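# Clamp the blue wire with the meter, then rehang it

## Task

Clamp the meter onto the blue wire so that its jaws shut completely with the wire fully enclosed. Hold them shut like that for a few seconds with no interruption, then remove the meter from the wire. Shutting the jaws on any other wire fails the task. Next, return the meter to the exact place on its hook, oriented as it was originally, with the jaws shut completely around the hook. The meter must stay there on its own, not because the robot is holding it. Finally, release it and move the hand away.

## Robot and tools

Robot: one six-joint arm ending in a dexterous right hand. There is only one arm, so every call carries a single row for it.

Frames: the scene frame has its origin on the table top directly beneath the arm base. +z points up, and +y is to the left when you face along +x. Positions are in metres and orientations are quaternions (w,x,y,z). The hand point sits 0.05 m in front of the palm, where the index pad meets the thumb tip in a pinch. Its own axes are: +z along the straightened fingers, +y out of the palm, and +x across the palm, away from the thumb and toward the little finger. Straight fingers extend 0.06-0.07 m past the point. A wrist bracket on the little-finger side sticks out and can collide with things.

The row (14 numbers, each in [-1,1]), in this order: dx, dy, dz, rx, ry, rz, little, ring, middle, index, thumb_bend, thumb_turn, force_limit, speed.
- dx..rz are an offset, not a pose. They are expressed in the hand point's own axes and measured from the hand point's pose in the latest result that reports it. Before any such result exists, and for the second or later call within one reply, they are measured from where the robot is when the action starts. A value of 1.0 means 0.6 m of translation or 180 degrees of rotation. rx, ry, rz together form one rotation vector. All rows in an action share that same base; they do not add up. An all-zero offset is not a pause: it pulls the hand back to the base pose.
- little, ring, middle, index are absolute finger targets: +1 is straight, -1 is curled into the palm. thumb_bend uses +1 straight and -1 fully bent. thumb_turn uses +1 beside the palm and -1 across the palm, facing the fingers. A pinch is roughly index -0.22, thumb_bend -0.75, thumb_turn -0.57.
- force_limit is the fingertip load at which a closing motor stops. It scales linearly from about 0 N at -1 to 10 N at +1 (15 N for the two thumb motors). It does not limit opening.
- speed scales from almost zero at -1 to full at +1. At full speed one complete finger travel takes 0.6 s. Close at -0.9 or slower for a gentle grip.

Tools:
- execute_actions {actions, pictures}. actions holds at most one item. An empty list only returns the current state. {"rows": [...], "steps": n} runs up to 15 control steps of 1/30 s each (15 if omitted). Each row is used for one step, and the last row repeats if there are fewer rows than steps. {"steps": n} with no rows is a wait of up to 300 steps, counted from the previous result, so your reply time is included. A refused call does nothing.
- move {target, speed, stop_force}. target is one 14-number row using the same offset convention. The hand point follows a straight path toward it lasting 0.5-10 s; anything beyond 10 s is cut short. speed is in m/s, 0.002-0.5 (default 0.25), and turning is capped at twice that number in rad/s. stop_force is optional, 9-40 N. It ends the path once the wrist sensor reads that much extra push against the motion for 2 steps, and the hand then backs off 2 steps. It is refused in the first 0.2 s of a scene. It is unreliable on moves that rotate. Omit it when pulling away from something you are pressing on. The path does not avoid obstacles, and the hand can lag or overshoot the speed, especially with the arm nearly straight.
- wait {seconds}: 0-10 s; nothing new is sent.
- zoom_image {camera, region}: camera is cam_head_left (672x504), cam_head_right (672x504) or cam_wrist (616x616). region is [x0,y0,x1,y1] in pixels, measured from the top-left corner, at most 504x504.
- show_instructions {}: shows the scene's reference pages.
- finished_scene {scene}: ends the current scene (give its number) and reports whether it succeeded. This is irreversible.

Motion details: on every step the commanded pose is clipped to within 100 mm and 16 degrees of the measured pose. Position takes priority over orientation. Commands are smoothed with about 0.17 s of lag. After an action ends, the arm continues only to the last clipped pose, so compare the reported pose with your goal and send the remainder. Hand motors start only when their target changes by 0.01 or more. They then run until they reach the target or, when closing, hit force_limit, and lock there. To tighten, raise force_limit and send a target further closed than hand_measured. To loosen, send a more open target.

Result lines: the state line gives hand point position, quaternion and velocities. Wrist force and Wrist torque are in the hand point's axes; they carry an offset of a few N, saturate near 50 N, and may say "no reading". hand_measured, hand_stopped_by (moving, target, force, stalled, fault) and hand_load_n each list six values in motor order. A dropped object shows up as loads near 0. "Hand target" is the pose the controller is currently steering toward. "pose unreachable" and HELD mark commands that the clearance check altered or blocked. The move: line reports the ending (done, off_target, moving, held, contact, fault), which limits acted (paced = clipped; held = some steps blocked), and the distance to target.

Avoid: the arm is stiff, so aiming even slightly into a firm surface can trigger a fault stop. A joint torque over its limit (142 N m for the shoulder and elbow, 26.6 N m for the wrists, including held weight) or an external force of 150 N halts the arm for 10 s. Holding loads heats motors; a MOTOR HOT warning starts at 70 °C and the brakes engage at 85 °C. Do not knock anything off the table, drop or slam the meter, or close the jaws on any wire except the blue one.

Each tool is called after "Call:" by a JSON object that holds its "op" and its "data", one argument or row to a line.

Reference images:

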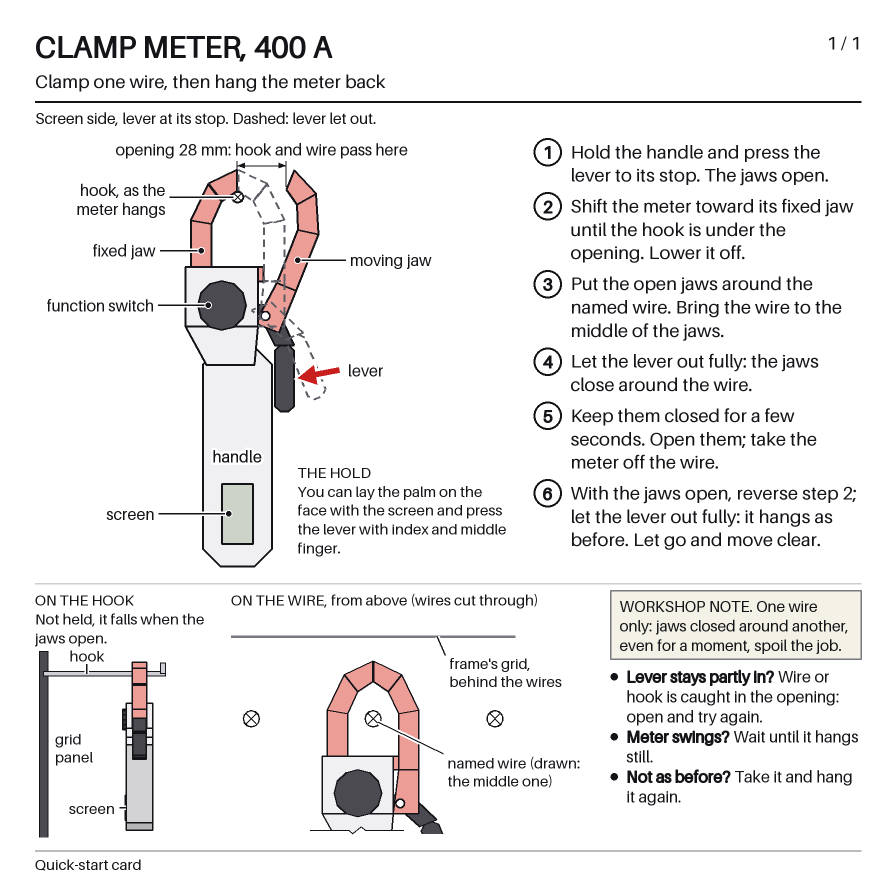

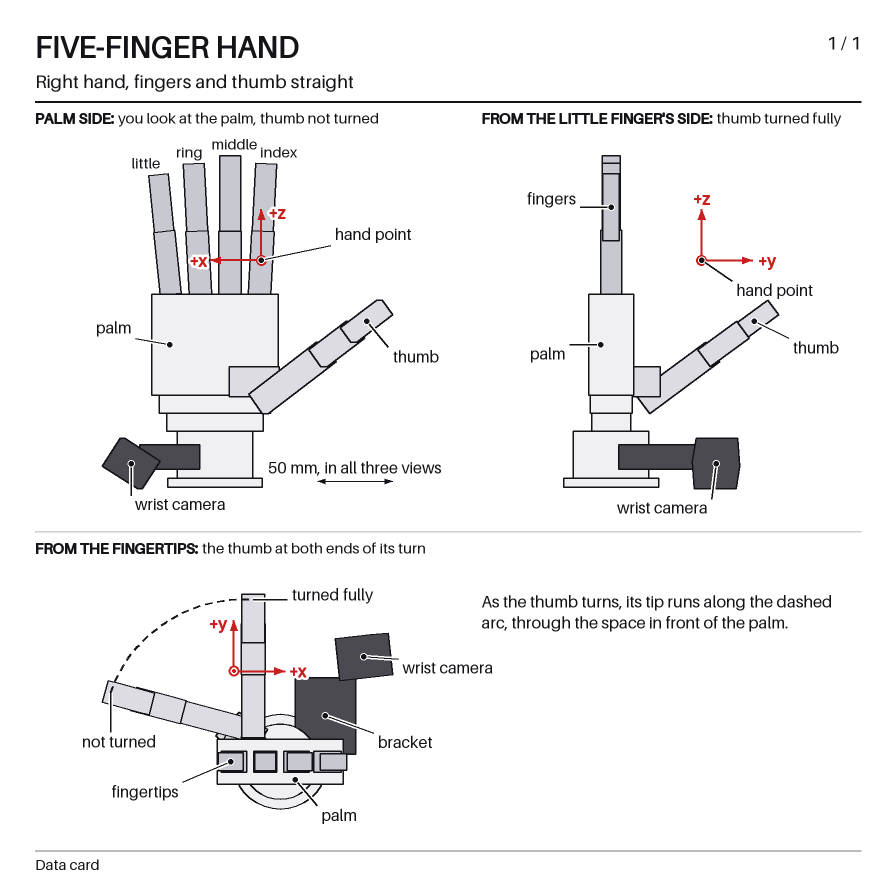

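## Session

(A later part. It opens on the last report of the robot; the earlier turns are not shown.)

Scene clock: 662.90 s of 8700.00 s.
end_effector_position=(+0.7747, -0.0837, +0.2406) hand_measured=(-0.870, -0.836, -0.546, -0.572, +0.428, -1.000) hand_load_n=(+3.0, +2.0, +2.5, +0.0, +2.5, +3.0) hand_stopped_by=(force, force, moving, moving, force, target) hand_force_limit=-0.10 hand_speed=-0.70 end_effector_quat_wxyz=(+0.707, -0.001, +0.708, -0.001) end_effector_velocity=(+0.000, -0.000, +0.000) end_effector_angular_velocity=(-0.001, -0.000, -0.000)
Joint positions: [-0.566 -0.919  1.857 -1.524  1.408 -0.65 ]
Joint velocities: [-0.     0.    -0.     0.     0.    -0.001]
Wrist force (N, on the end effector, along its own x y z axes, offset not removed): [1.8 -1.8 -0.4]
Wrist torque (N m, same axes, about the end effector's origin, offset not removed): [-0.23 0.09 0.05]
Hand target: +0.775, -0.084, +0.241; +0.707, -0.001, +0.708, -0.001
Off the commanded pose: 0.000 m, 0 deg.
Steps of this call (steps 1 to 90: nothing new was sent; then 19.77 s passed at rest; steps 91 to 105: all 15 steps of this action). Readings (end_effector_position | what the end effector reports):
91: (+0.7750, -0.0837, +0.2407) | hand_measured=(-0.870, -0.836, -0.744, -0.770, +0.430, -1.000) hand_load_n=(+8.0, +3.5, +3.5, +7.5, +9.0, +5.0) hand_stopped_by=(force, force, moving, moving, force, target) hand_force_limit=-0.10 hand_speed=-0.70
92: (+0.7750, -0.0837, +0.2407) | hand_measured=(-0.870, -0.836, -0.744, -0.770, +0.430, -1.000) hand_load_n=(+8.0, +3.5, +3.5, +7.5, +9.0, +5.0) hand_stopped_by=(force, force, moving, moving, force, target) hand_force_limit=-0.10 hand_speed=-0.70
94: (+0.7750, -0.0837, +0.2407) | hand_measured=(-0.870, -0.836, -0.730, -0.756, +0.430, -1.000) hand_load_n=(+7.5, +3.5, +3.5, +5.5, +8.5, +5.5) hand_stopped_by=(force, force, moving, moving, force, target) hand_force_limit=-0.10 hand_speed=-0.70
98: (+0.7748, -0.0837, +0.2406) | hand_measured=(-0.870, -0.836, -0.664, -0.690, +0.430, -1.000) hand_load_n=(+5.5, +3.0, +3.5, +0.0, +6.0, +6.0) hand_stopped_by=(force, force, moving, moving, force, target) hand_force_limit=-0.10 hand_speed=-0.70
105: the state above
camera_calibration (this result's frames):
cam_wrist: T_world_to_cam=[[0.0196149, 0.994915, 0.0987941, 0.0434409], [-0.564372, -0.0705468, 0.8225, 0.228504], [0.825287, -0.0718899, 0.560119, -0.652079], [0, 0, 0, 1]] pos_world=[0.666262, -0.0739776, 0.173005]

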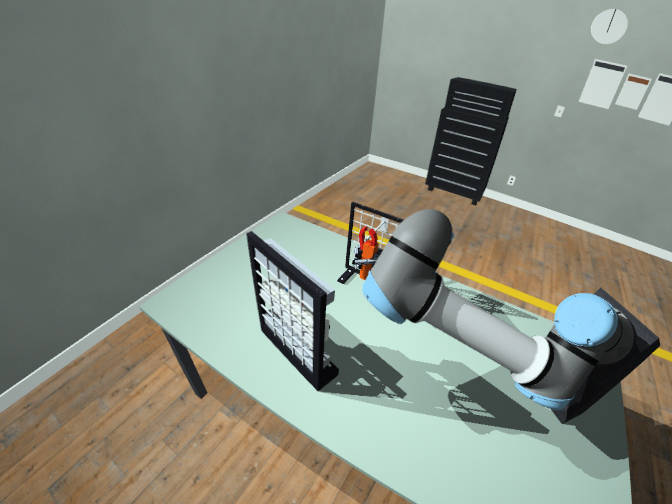

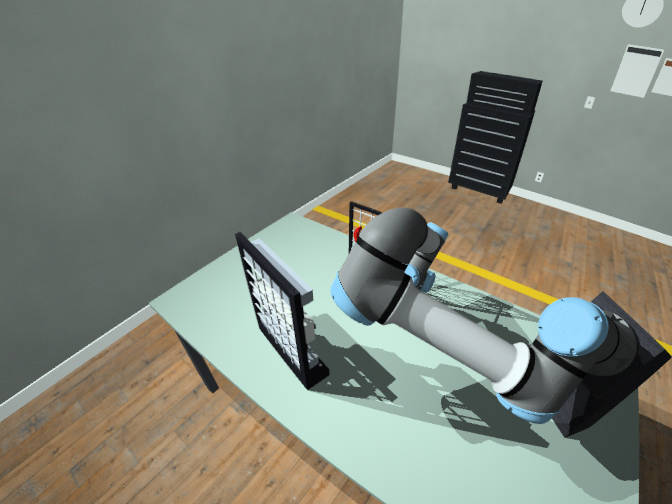

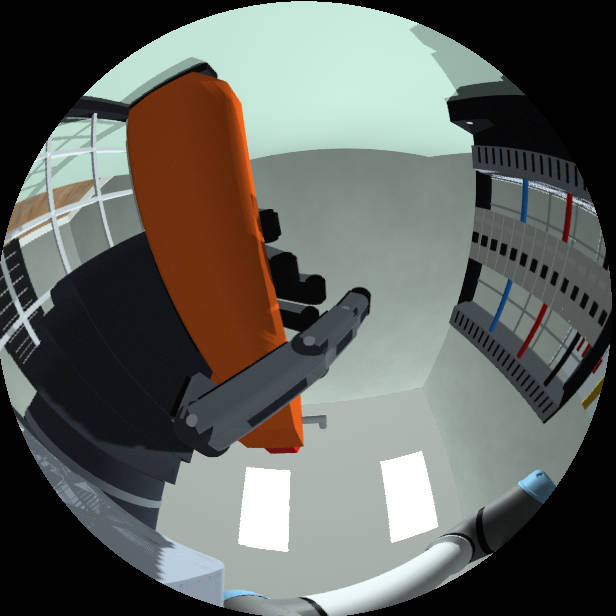

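Call:
{"op": "execute_actions", "data": {
  "actions": [
    {"rows": [[0,0,0,0,0,0,-1,-1,0.0,0.0,-1,-1,0.0,-0.5]], "steps": 15}
  ]
}}

Call:
{"op": "zoom_image", "data": {
  "camera": "cam_head_left",
  "region": [345, 215, 395, 265]
}}

Scene clock: 666.30 s of 8700.00 s.
end_effector_position=(+0.7747, -0.0837, +0.2407) hand_measured=(-0.894, -0.858, -0.118, -0.120, +0.220, -1.000) hand_load_n=(+5.0, +9.5, +1.0, +0.0, +3.0, +4.0) hand_stopped_by=(force, force, moving, moving, moving, target) hand_force_limit=0.00 hand_speed=-0.50 end_effector_quat_wxyz=(+0.707, -0.001, +0.708, -0.001) end_effector_velocity=(+0.000, +0.000, +0.000) end_effector_angular_velocity=(+0.000, -0.000, +0.000)
Joint positions: [-0.566 -0.919  1.857 -1.524  1.407 -0.65 ]
Joint velocities: [-0.     0.    -0.001  0.    -0.     0.   ]
Wrist force (N, on the end effector, along its own x y z axes, offset not removed): [3.6 0.2 2.3]
Wrist torque (N m, same axes, about the end effector's origin, offset not removed): [-0.06 -0.34 0.11]
Hand target: +0.775, -0.084, +0.241; +0.707, -0.001, +0.708, -0.001
Off the commanded pose: 0.000 m, 0 deg.
Steps of this call (steps 1 to 87: nothing new was sent; steps 88 to 102: all 15 steps of this action). Readings (end_effector_position | what the end effector reports):
88: (+0.7747, -0.0837, +0.2407) | hand_measured=(-0.870, -0.836, -0.450, -0.450, +0.426, -1.000) hand_load_n=(+0.5, +1.0, +1.5, +0.0, +1.5, +0.5) hand_stopped_by=(moving, moving, moving, moving, moving, target) hand_force_limit=0.00 hand_speed=-0.50
89: (+0.7747, -0.0837, +0.2407) | hand_measured=(-0.870, -0.836, -0.450, -0.450, +0.426, -1.000) hand_load_n=(+0.5, +1.0, +1.5, +0.0, +1.5, +0.5) hand_stopped_by=(moving, moving, moving, moving, moving, target) hand_force_limit=0.00 hand_speed=-0.50
91: (+0.7747, -0.0837, +0.2407) | hand_measured=(-0.894, -0.858, -0.424, -0.424, +0.410, -1.000) hand_load_n=(+7.5, +10.5, +1.5, +0.0, +1.5, +1.0) hand_stopped_by=(force, force, moving, moving, moving, target) hand_force_limit=0.00 hand_speed=-0.50
95: (+0.7747, -0.0837, +0.2407) | hand_measured=(-0.894, -0.858, -0.314, -0.314, +0.342, -1.000) hand_load_n=(+6.0, +9.5, +1.0, +0.0, +2.5, +3.0) hand_stopped_by=(force, force, moving, moving, moving, target) hand_force_limit=0.00 hand_speed=-0.50
102: the state above
camera_calibration (this result's frames):
cam_wrist: T_world_to_cam=[[0.0195747, 0.994916, 0.0987885, 0.0434731], [-0.564391, -0.0705632, 0.822486, 0.228475], [0.825275, -0.0718552, 0.560141, -0.652107], [0, 0, 0, 1]] pos_world=[0.666266, -0.0739875, 0.173059]

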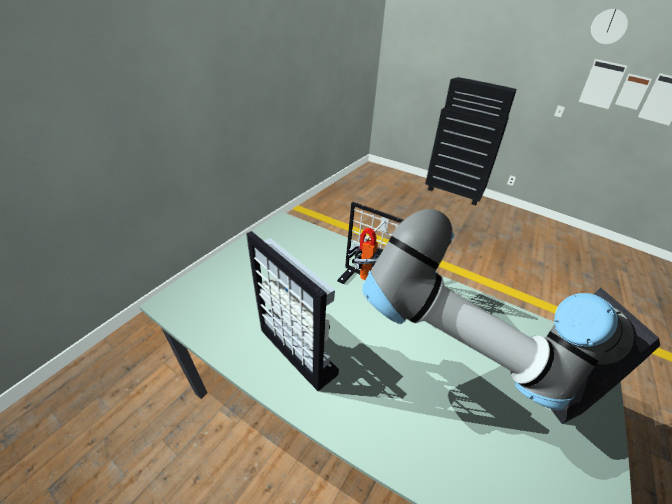

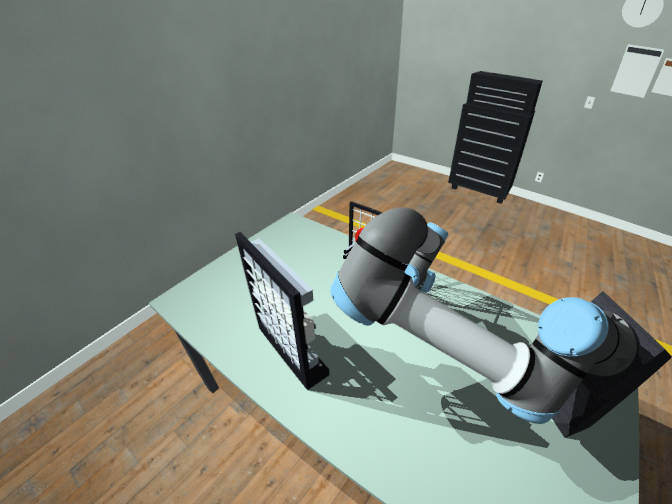

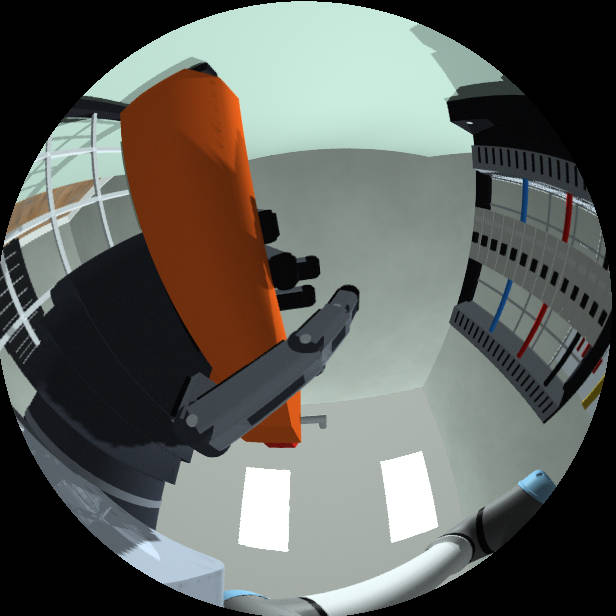

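Region (345, 215, 395, 265) of cam_head_left's 672x504 image, scaled by 10.080, with more detail than that image has.

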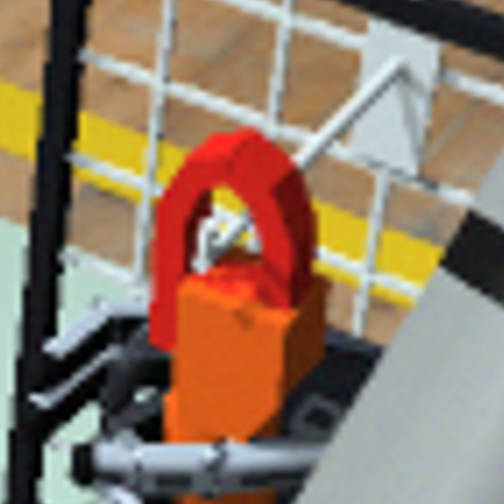

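Call:
{"op": "execute_actions", "data": {
  "actions": [
    {"rows": [[0,0,0,0,0,0,-1,-1,0.7,0.7,0.15,-1,0.0,-0.3]], "steps": 15}
  ]
}}

Call:
{"op": "zoom_image", "data": {
  "camera": "cam_head_left",
  "region": [335, 210, 405, 290]
}}

Scene clock: 672.57 s of 8700.00 s.
end_effector_position=(+0.7747, -0.0837, +0.2406) hand_measured=(-0.894, -0.856, +0.462, +0.462, +0.152, -1.000) hand_load_n=(+6.0, +10.5, +0.0, +0.0, +2.5, +4.5) hand_stopped_by=(force, force, moving, moving, target, target) hand_force_limit=0.00 hand_speed=-0.30 end_effector_quat_wxyz=(+0.707, -0.001, +0.708, -0.001) end_effector_velocity=(+0.000, +0.000, -0.000) end_effector_angular_velocity=(+0.000, +0.000, +0.000)
Joint positions: [-0.566 -0.919  1.857 -1.524  1.408 -0.65 ]
Joint velocities: [ 0.     0.    -0.001  0.001 -0.     0.   ]
Wrist force (N, on the end effector, along its own x y z axes, offset not removed): [1.8 -2.1 -0.9]
Wrist torque (N m, same axes, about the end effector's origin, offset not removed): [-0.18 0.23 0.02]
Hand target: +0.775, -0.084, +0.241; +0.707, -0.001, +0.708, -0.001
Off the commanded pose: 0.000 m, 0 deg.
Steps of this call (steps 1 to 100: nothing new was sent; then 2.43 s passed at rest; steps 101 to 115: all 15 steps of this action). Readings (end_effector_position | what the end effector reports):
101: (+0.7747, -0.0837, +0.2406) | hand_measured=(-0.894, -0.856, +0.000, +0.000, +0.088, -1.000) hand_load_n=(+6.0, +10.5, +0.0, +0.0, +7.5, +6.5) hand_stopped_by=(force, force, moving, moving, moving, target) hand_force_limit=0.00 hand_speed=-0.30
102: (+0.7747, -0.0837, +0.2406) | hand_measured=(-0.894, -0.856, +0.000, +0.000, +0.088, -1.000) hand_load_n=(+6.0, +10.5, +0.0, +0.0, +7.5, +6.5) hand_stopped_by=(force, force, moving, moving, moving, target) hand_force_limit=0.00 hand_speed=-0.30
104: (+0.7747, -0.0837, +0.2406) | hand_measured=(-0.894, -0.856, +0.036, +0.036, +0.110, -1.000) hand_load_n=(+6.0, +10.5, +0.0, +0.0, +5.5, +6.0) hand_stopped_by=(force, force, moving, moving, moving, target) hand_force_limit=0.00 hand_speed=-0.30
108: (+0.7747, -0.0837, +0.2406) | hand_measured=(-0.894, -0.856, +0.190, +0.190, +0.152, -1.000) hand_load_n=(+6.0, +10.5, +0.0, +0.0, +2.5, +4.5) hand_stopped_by=(force, force, moving, moving, moving, target) hand_force_limit=0.00 hand_speed=-0.30
115: the state above
camera_calibration (this result's frames):
cam_wrist: T_world_to_cam=[[0.0196148, 0.994915, 0.0987943, 0.0434409], [-0.564372, -0.0705471, 0.822501, 0.228504], [0.825288, -0.0718899, 0.560118, -0.652079], [0, 0, 0, 1]] pos_world=[0.666262, -0.0739777, 0.173005]

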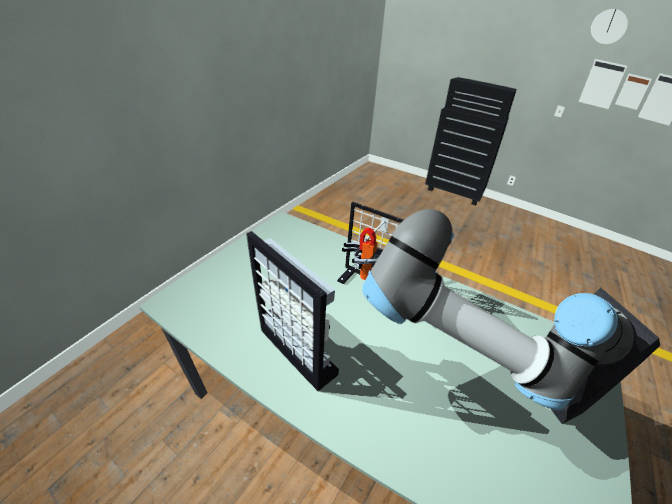

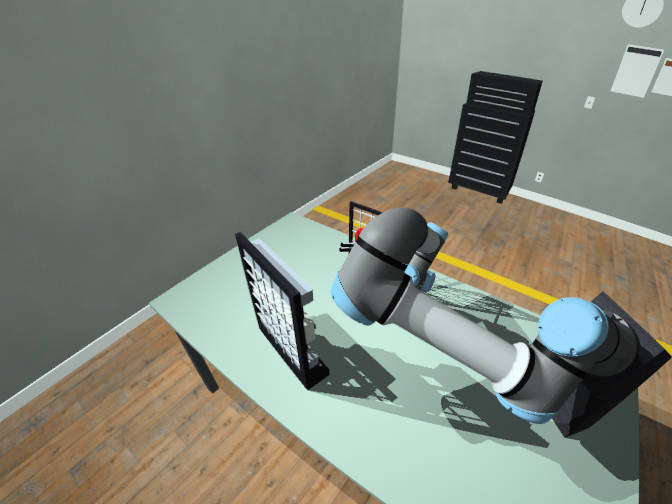

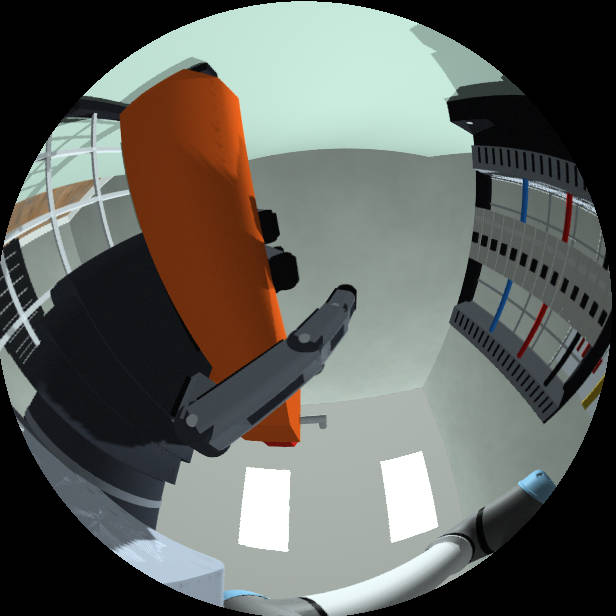

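Region (335, 210, 405, 290) of cam_head_left's 672x504 image, scaled by 6.300, with more detail than that image has; it fills the left 441 columns of this view, and the rest is white.

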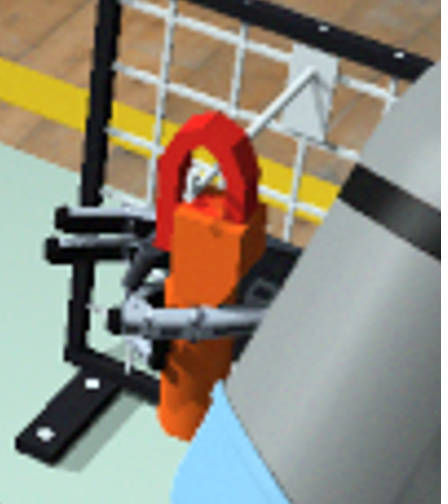

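Call:
{"op": "move", "data": {
  "target": [0.015,0,0,0,0,0,-1,-1,0.7,0.7,0.15,-1,0.0,-0.3],
  "speed": 0.015,
  "stop_force": 9
}}

Call:
{"op": "zoom_image", "data": {
  "camera": "cam_head_left",
  "region": [345, 215, 395, 265]
}}

Scene clock: 677.13 s of 8700.00 s.
end_effector_position=(+0.7746, -0.0837, +0.2319) hand_measured=(-0.894, -0.856, +0.700, +0.700, +0.152, -1.000) hand_load_n=(+6.0, +10.5, +0.0, +0.0, +2.5, +4.5) hand_stopped_by=(force, force, target, target, target, target) hand_force_limit=0.00 hand_speed=-0.30 end_effector_quat_wxyz=(+0.707, -0.001, +0.708, -0.001) end_effector_velocity=(+0.000, -0.000, -0.002) end_effector_angular_velocity=(+0.000, -0.000, -0.001)
Joint positions: [-0.554 -0.904  1.846 -1.527  1.418 -0.657]
Joint velocities: [ 0.003  0.004 -0.003 -0.     0.003 -0.002]
Wrist force (N, on the end effector, along its own x y z axes, offset not removed): [4.1 -0.4 0.3]
Wrist torque (N m, same axes, about the end effector's origin, offset not removed): [0.00 -0.30 0.12]
Hand target: +0.775, -0.084, +0.232; +0.707, -0.001, +0.708, -0.001
Off the commanded pose: 0.000 m, 0 deg.
After step 100, 0.33 s passed at rest.
move: done
camera_calibration (this result's frames):
cam_wrist: T_world_to_cam=[[0.0196207, 0.994917, 0.0987681, 0.0443221], [-0.564343, -0.0705247, 0.822523, 0.235649], [0.825307, -0.0718775, 0.56009, -0.64717], [0, 0, 0, 1]] pos_world=[0.666231, -0.0739947, 0.164269]

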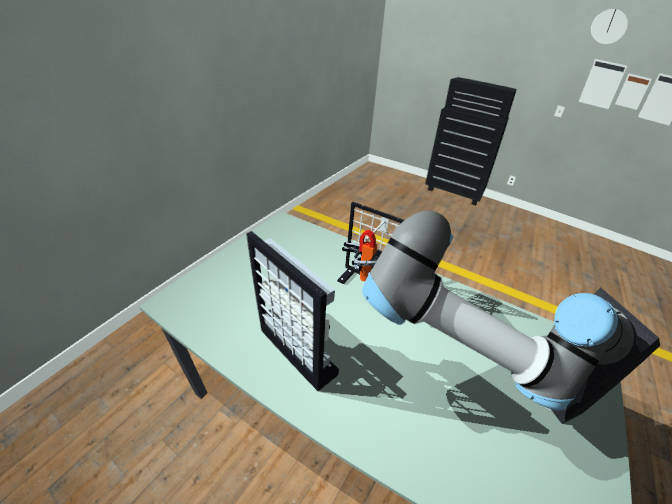

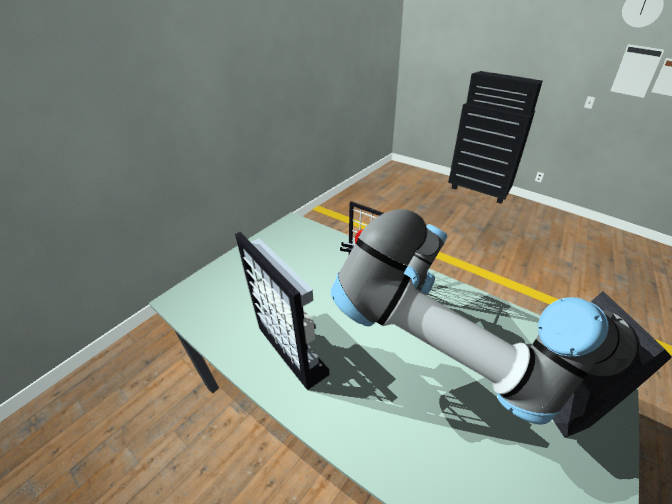

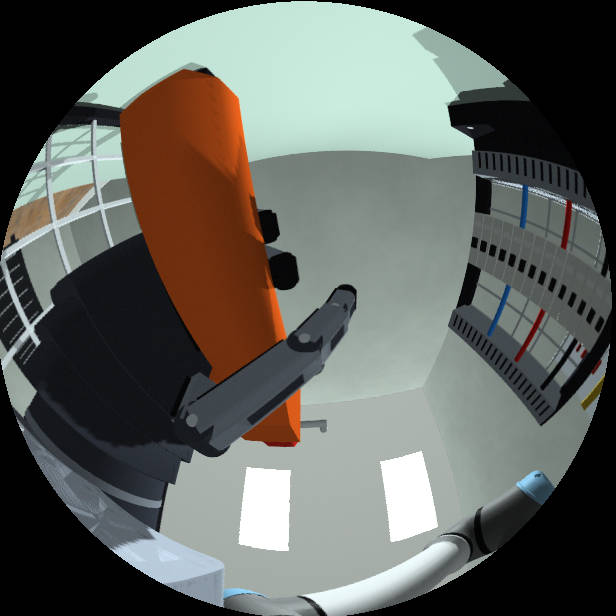

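Region (345, 215, 395, 265) of cam_head_left's 672x504 image, scaled by 10.080, with more detail than that image has.

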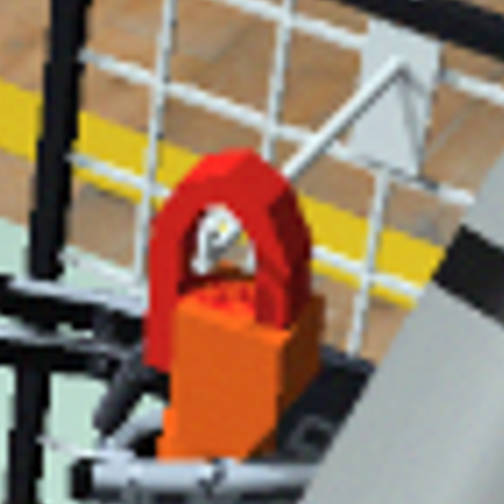

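Call:
{"op": "move", "data": {
  "target": [0.014,0,0,0,0,0,-1,-1,0.7,0.7,0.15,-1,0.0,-0.3],
  "speed": 0.012,
  "stop_force": 9
}}

Call:
{"op": "zoom_image", "data": {
  "camera": "cam_head_left",
  "region": [345, 215, 395, 265]
}}

Scene clock: 684.00 s of 8700.00 s.
end_effector_position=(+0.7747, -0.0836, +0.2293) hand_measured=(-0.894, -0.856, +0.700, +0.700, +0.154, -1.000) hand_load_n=(+7.5, +10.5, +0.0, +0.0, +3.5, +5.0) hand_stopped_by=(force, force, target, target, target, target) hand_force_limit=0.00 hand_speed=-0.30 end_effector_quat_wxyz=(+0.707, -0.001, +0.708, -0.001) end_effector_velocity=(-0.001, -0.000, +0.002) end_effector_angular_velocity=(+0.005, +0.006, -0.002)
Joint positions: [-0.55  -0.899  1.843 -1.528  1.421 -0.659]
Joint velocities: [-0.004 -0.006  0.007  0.004 -0.007  0.007]
Wrist force (N, on the end effector, along its own x y z axes, offset not removed): [-4.7 -3.6 -4.7]
Wrist torque (N m, same axes, about the end effector's origin, offset not removed): [0.04 -0.08 0.12]
Hand target: +0.775, -0.084, +0.230; +0.707, -0.001, +0.708, -0.001
Off the commanded pose: 0.006 m, 0 deg.
After step 90, 3.30 s passed at rest.
move: contact
camera_calibration (this result's frames):
cam_wrist: T_world_to_cam=[[0.0193512, 0.994932, 0.0986677, 0.0447273], [-0.564452, -0.0705835, 0.822443, 0.23787], [0.825239, -0.0716084, 0.560225, -0.645733], [0, 0, 0, 1]] pos_world=[0.666285, -0.0739509, 0.161709]

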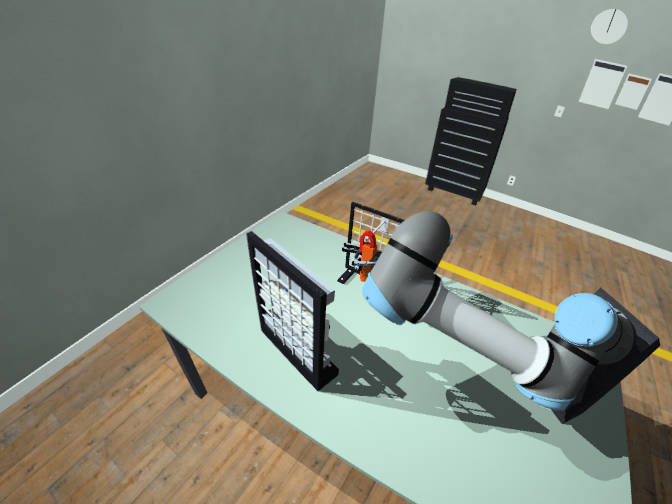

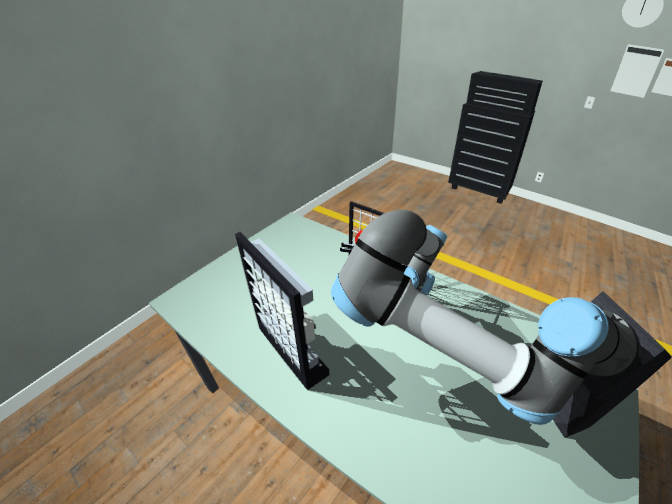

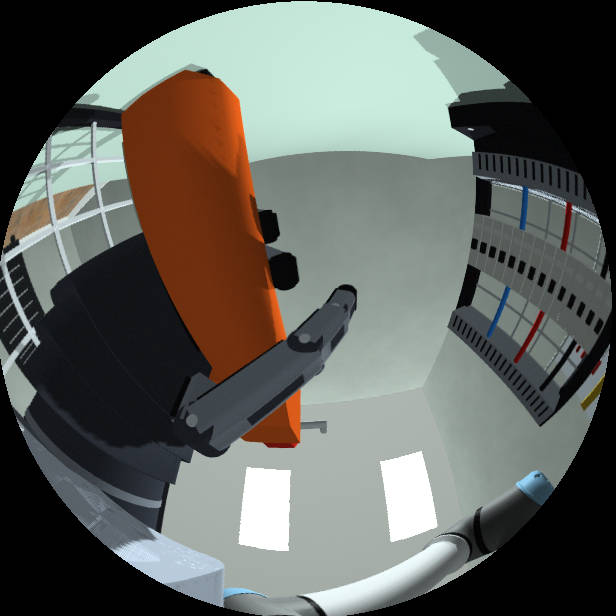

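Region (345, 215, 395, 265) of cam_head_left's 672x504 image, scaled by 10.080, with more detail than that image has.

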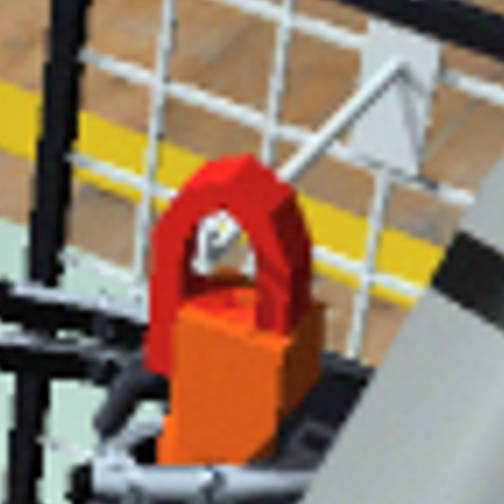

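Call:
{"op": "move", "data": {
  "target": [-0.006,0,-0.010,0,0,0,-1,-1,0.7,0.7,0.15,-1,0.0,-0.3],
  "speed": 0.01
}}

Call:
{"op": "zoom_image", "data": {
  "camera": "cam_head_left",
  "region": [345, 215, 395, 265]
}}

Scene clock: 691.00 s of 8700.00 s.
end_effector_position=(+0.7690, -0.0836, +0.2328) hand_measured=(-0.894, -0.856, +0.700, +0.700, +0.154, -1.000) hand_load_n=(+6.5, +10.5, +0.0, +0.0, +2.5, +4.0) hand_stopped_by=(force, force, target, target, target, target) hand_force_limit=0.00 hand_speed=-0.30 end_effector_quat_wxyz=(+0.707, -0.001, +0.708, -0.001) end_effector_velocity=(-0.002, +0.000, +0.001) end_effector_angular_velocity=(-0.000, -0.000, +0.000)
Joint positions: [-0.557 -0.906  1.863 -1.542  1.416 -0.656]
Joint velocities: [-0.002 -0.002  0.007 -0.006 -0.002  0.001]
Wrist force (N, on the end effector, along its own x y z axes, offset not removed): [2.6 -0.5 -0.6]
Wrist torque (N m, same axes, about the end effector's origin, offset not removed): [0.05 -0.06 0.08]
Hand target: +0.769, -0.084, +0.233; +0.707, -0.001, +0.708, -0.001
Off the commanded pose: 0.000 m, 0 deg.
After step 90, 3.10 s passed at rest.
move: done
camera_calibration (this result's frames):
cam_wrist: T_world_to_cam=[[0.0193707, 0.99493, 0.098683, 0.0444792], [-0.564467, -0.0705838, 0.822432, 0.231799], [0.825228, -0.0716344, 0.560238, -0.642965], [0, 0, 0, 1]] pos_world=[0.660575, -0.0739509, 0.165185]

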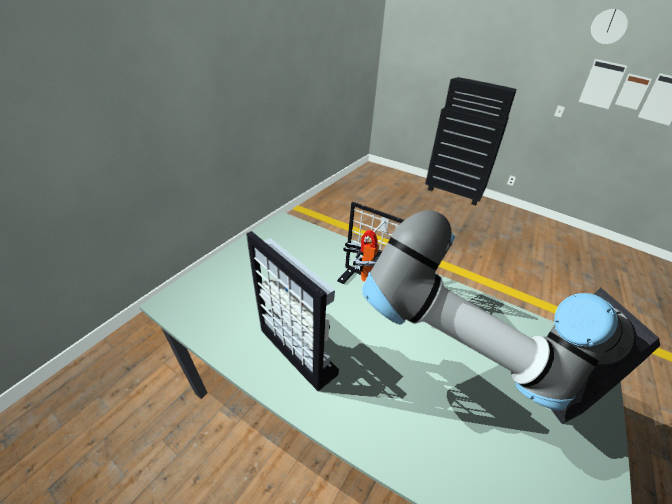

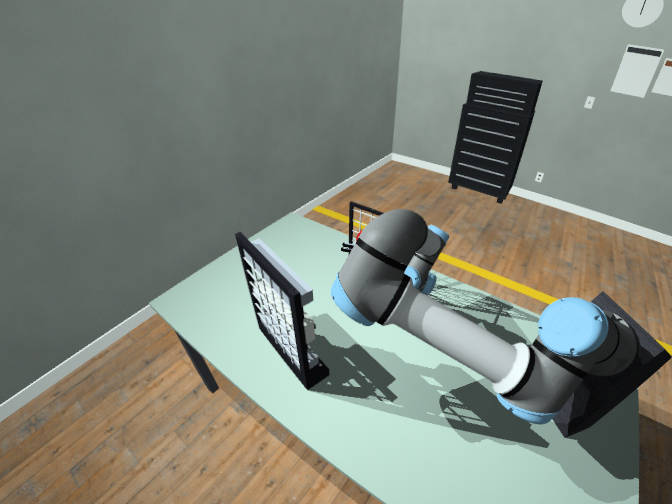

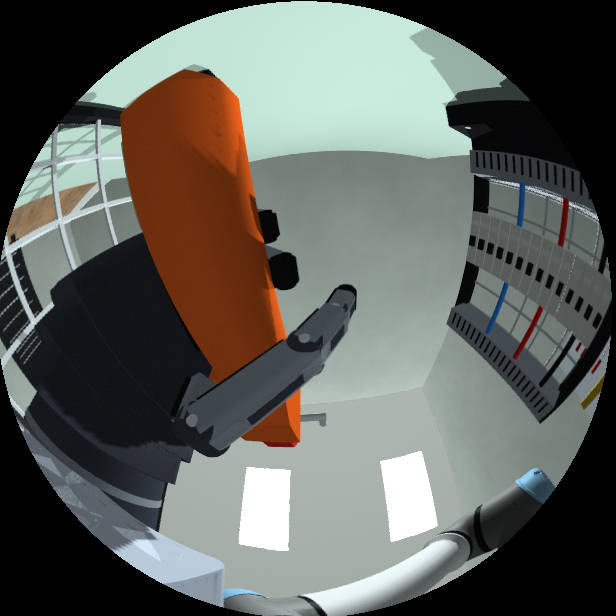

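Region (345, 215, 395, 265) of cam_head_left's 672x504 image, scaled by 10.080, with more detail than that image has.

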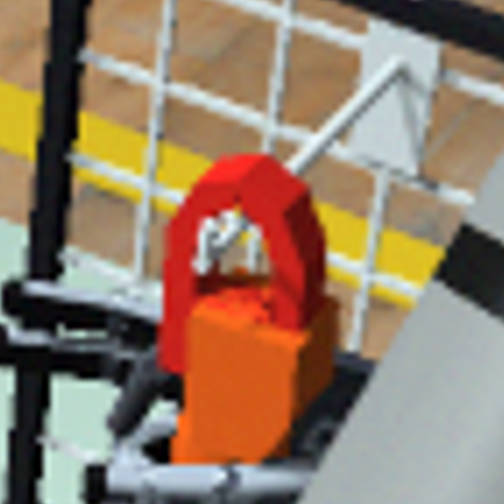

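Call:
{"op": "zoom_image", "data": {
  "camera": "cam_head_left",
  "region": [355, 222, 385, 252]
}}

Region (355, 222, 385, 252) of cam_head_left's 672x504 image, scaled by 16.800, with more detail than that image has.

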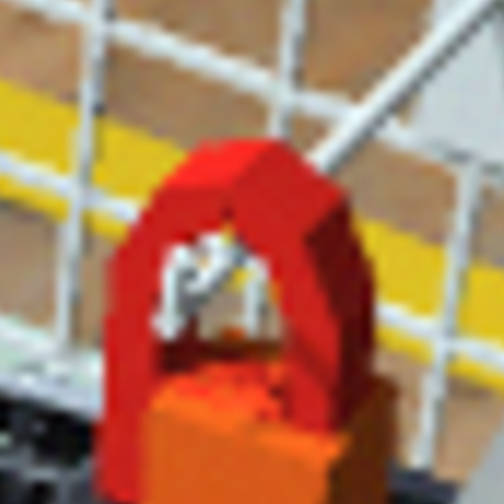

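Call:
{"op": "move", "data": {
  "target": [0.002,0.006,-0.0025,0,0,0,-1,-1,0.7,0.7,0.15,-1,0.0,-0.3],
  "speed": 0.01
}}

Call:
{"op": "move", "data": {
  "target": [0.012,0,0,0,0,0,-1,-1,0.7,0.7,0.15,-1,0.0,-0.3],
  "speed": 0.006,
  "stop_force": 9
}}

Call:
{"op": "zoom_image", "data": {
  "camera": "cam_head_left",
  "region": [355, 222, 385, 252]
}}

Scene clock: 722.87 s of 8700.00 s.
end_effector_position=(+0.7676, -0.0803, +0.2317) hand_measured=(-0.894, -0.856, +0.700, +0.700, +0.154, -1.000) hand_load_n=(+6.5, +10.5, +0.0, +0.0, +2.5, +4.0) hand_stopped_by=(force, force, target, target, target, target) hand_force_limit=0.00 hand_speed=-0.30 end_effector_quat_wxyz=(+0.707, -0.001, +0.708, -0.001) end_effector_velocity=(-0.001, +0.002, -0.001) end_effector_angular_velocity=(-0.001, +0.000, +0.000)
Joint positions: [-0.552 -0.91   1.869 -1.543  1.42  -0.659]
Joint velocities: [ 0.003 -0.002  0.003 -0.     0.002 -0.002]
Wrist force (N, on the end effector, along its own x y z axes, offset not removed): [2.2 -1.4 -1.9]
Wrist torque (N m, same axes, about the end effector's origin, offset not removed): [-0.06 0.11 -0.05]
Hand target: +0.767, -0.080, +0.232; +0.707, -0.001, +0.708, -0.001
Off the commanded pose: 0.000 m, 0 deg.
After step 90, 28.17 s passed at rest.
move: done
camera_calibration (this result's frames):
cam_wrist: T_world_to_cam=[[0.0193762, 0.994932, 0.0986633, 0.0412791], [-0.564467, -0.0705644, 0.822434, 0.232141], [0.825228, -0.0716278, 0.560239, -0.640925], [0, 0, 0, 1]] pos_world=[0.659146, -0.070597, 0.164078]

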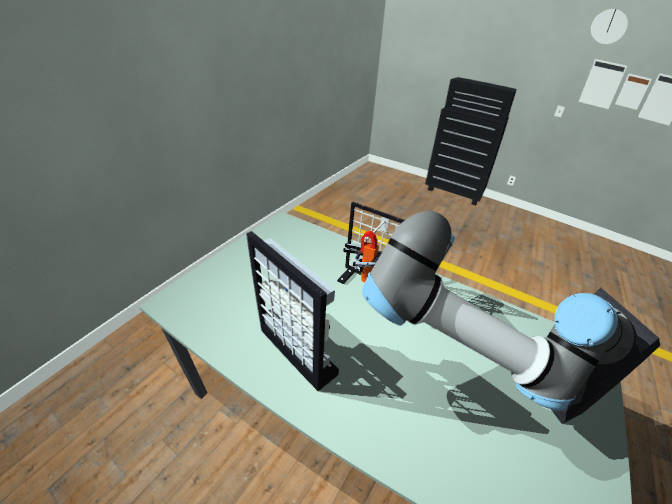

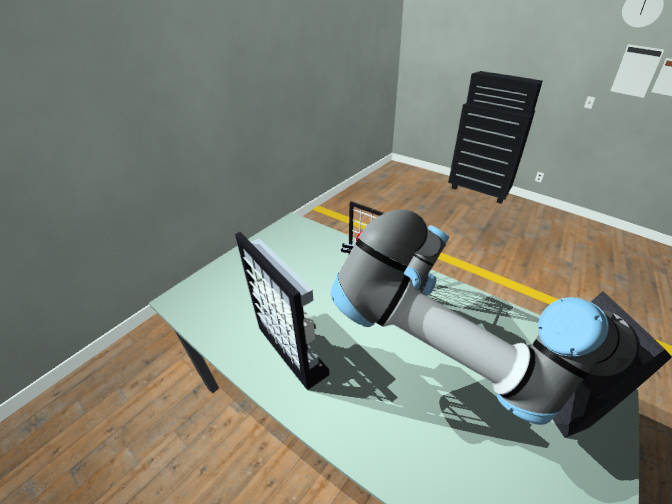

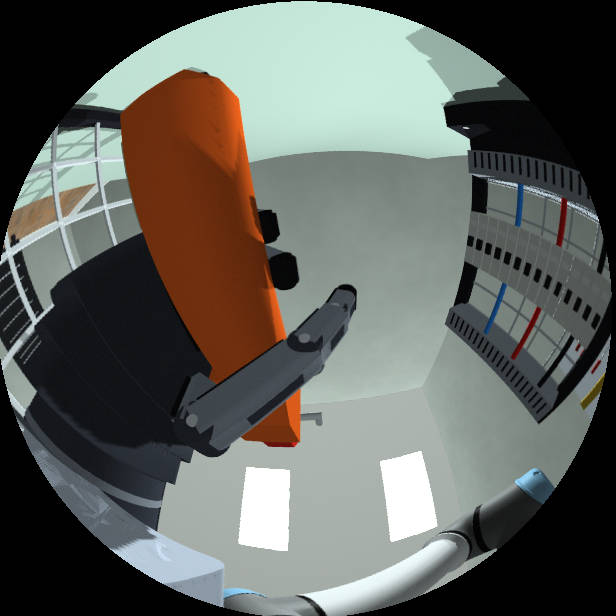

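Scene clock: 724.20 s of 8700.00 s.
end_effector_position=(+0.7676, -0.0802, +0.2261) hand_measured=(-0.894, -0.856, +0.700, +0.700, +0.154, -1.000) hand_load_n=(+5.0, +10.0, +0.0, +0.0, +2.0, +5.0) hand_stopped_by=(force, force, target, target, target, target) hand_force_limit=0.00 hand_speed=-0.30 end_effector_quat_wxyz=(+0.707, -0.001, +0.708, -0.001) end_effector_velocity=(-0.001, -0.000, +0.000) end_effector_angular_velocity=(+0.003, +0.005, -0.002)
Joint positions: [-0.544 -0.9    1.861 -1.545  1.427 -0.663]
Joint velocities: [-0.002 -0.004  0.005  0.003 -0.005  0.004]
Wrist force (N, on the end effector, along its own x y z axes, offset not removed): [-6.4 -4.7 -1.1]
Wrist torque (N m, same axes, about the end effector's origin, offset not removed): [-0.17 0.16 0.21]
Hand target: +0.768, -0.080, +0.226; +0.707, -0.001, +0.708, -0.001
Off the commanded pose: 0.002 m, 0 deg.
move: contact
camera_calibration (this result's frames):
cam_wrist: T_world_to_cam=[[0.0190766, 0.994955, 0.0984877, 0.0420219], [-0.564647, -0.0705719, 0.82231, 0.236939], [0.825112, -0.0712977, 0.560452, -0.637764], [0, 0, 0, 1]] pos_world=[0.659212, -0.0705598, 0.15846]

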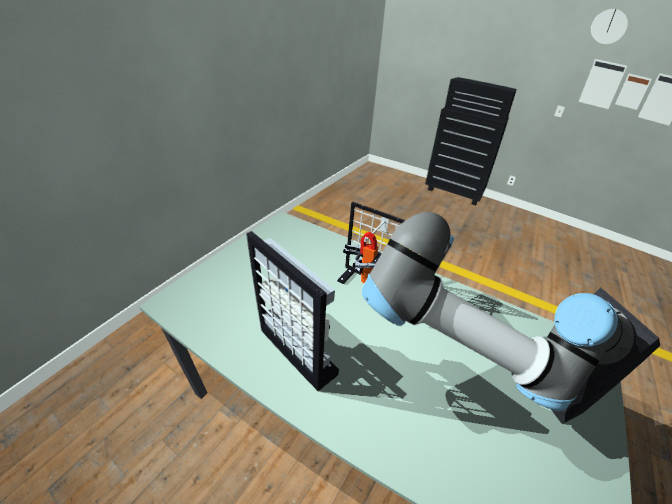

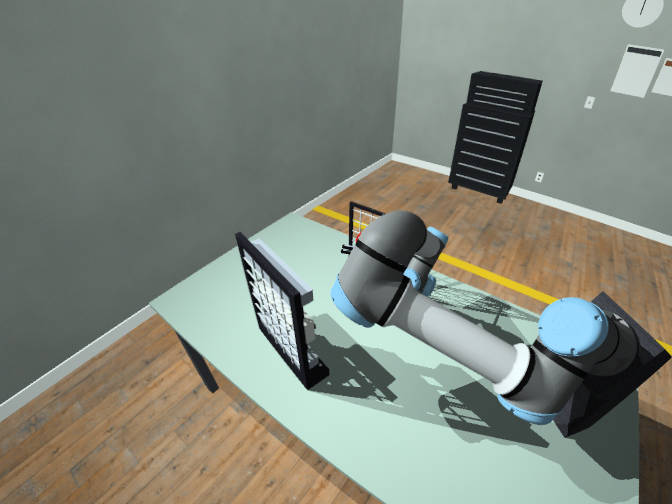

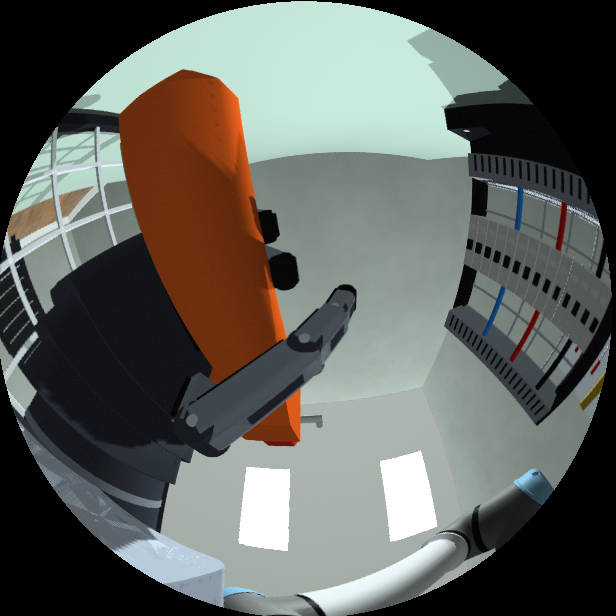

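Region (355, 222, 385, 252) of cam_head_left's 672x504 image, scaled by 16.800, with more detail than that image has.

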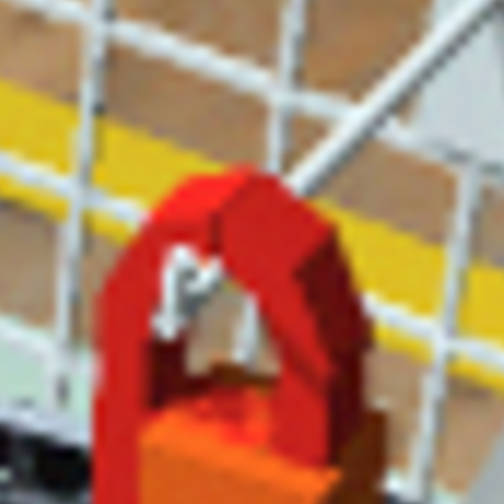

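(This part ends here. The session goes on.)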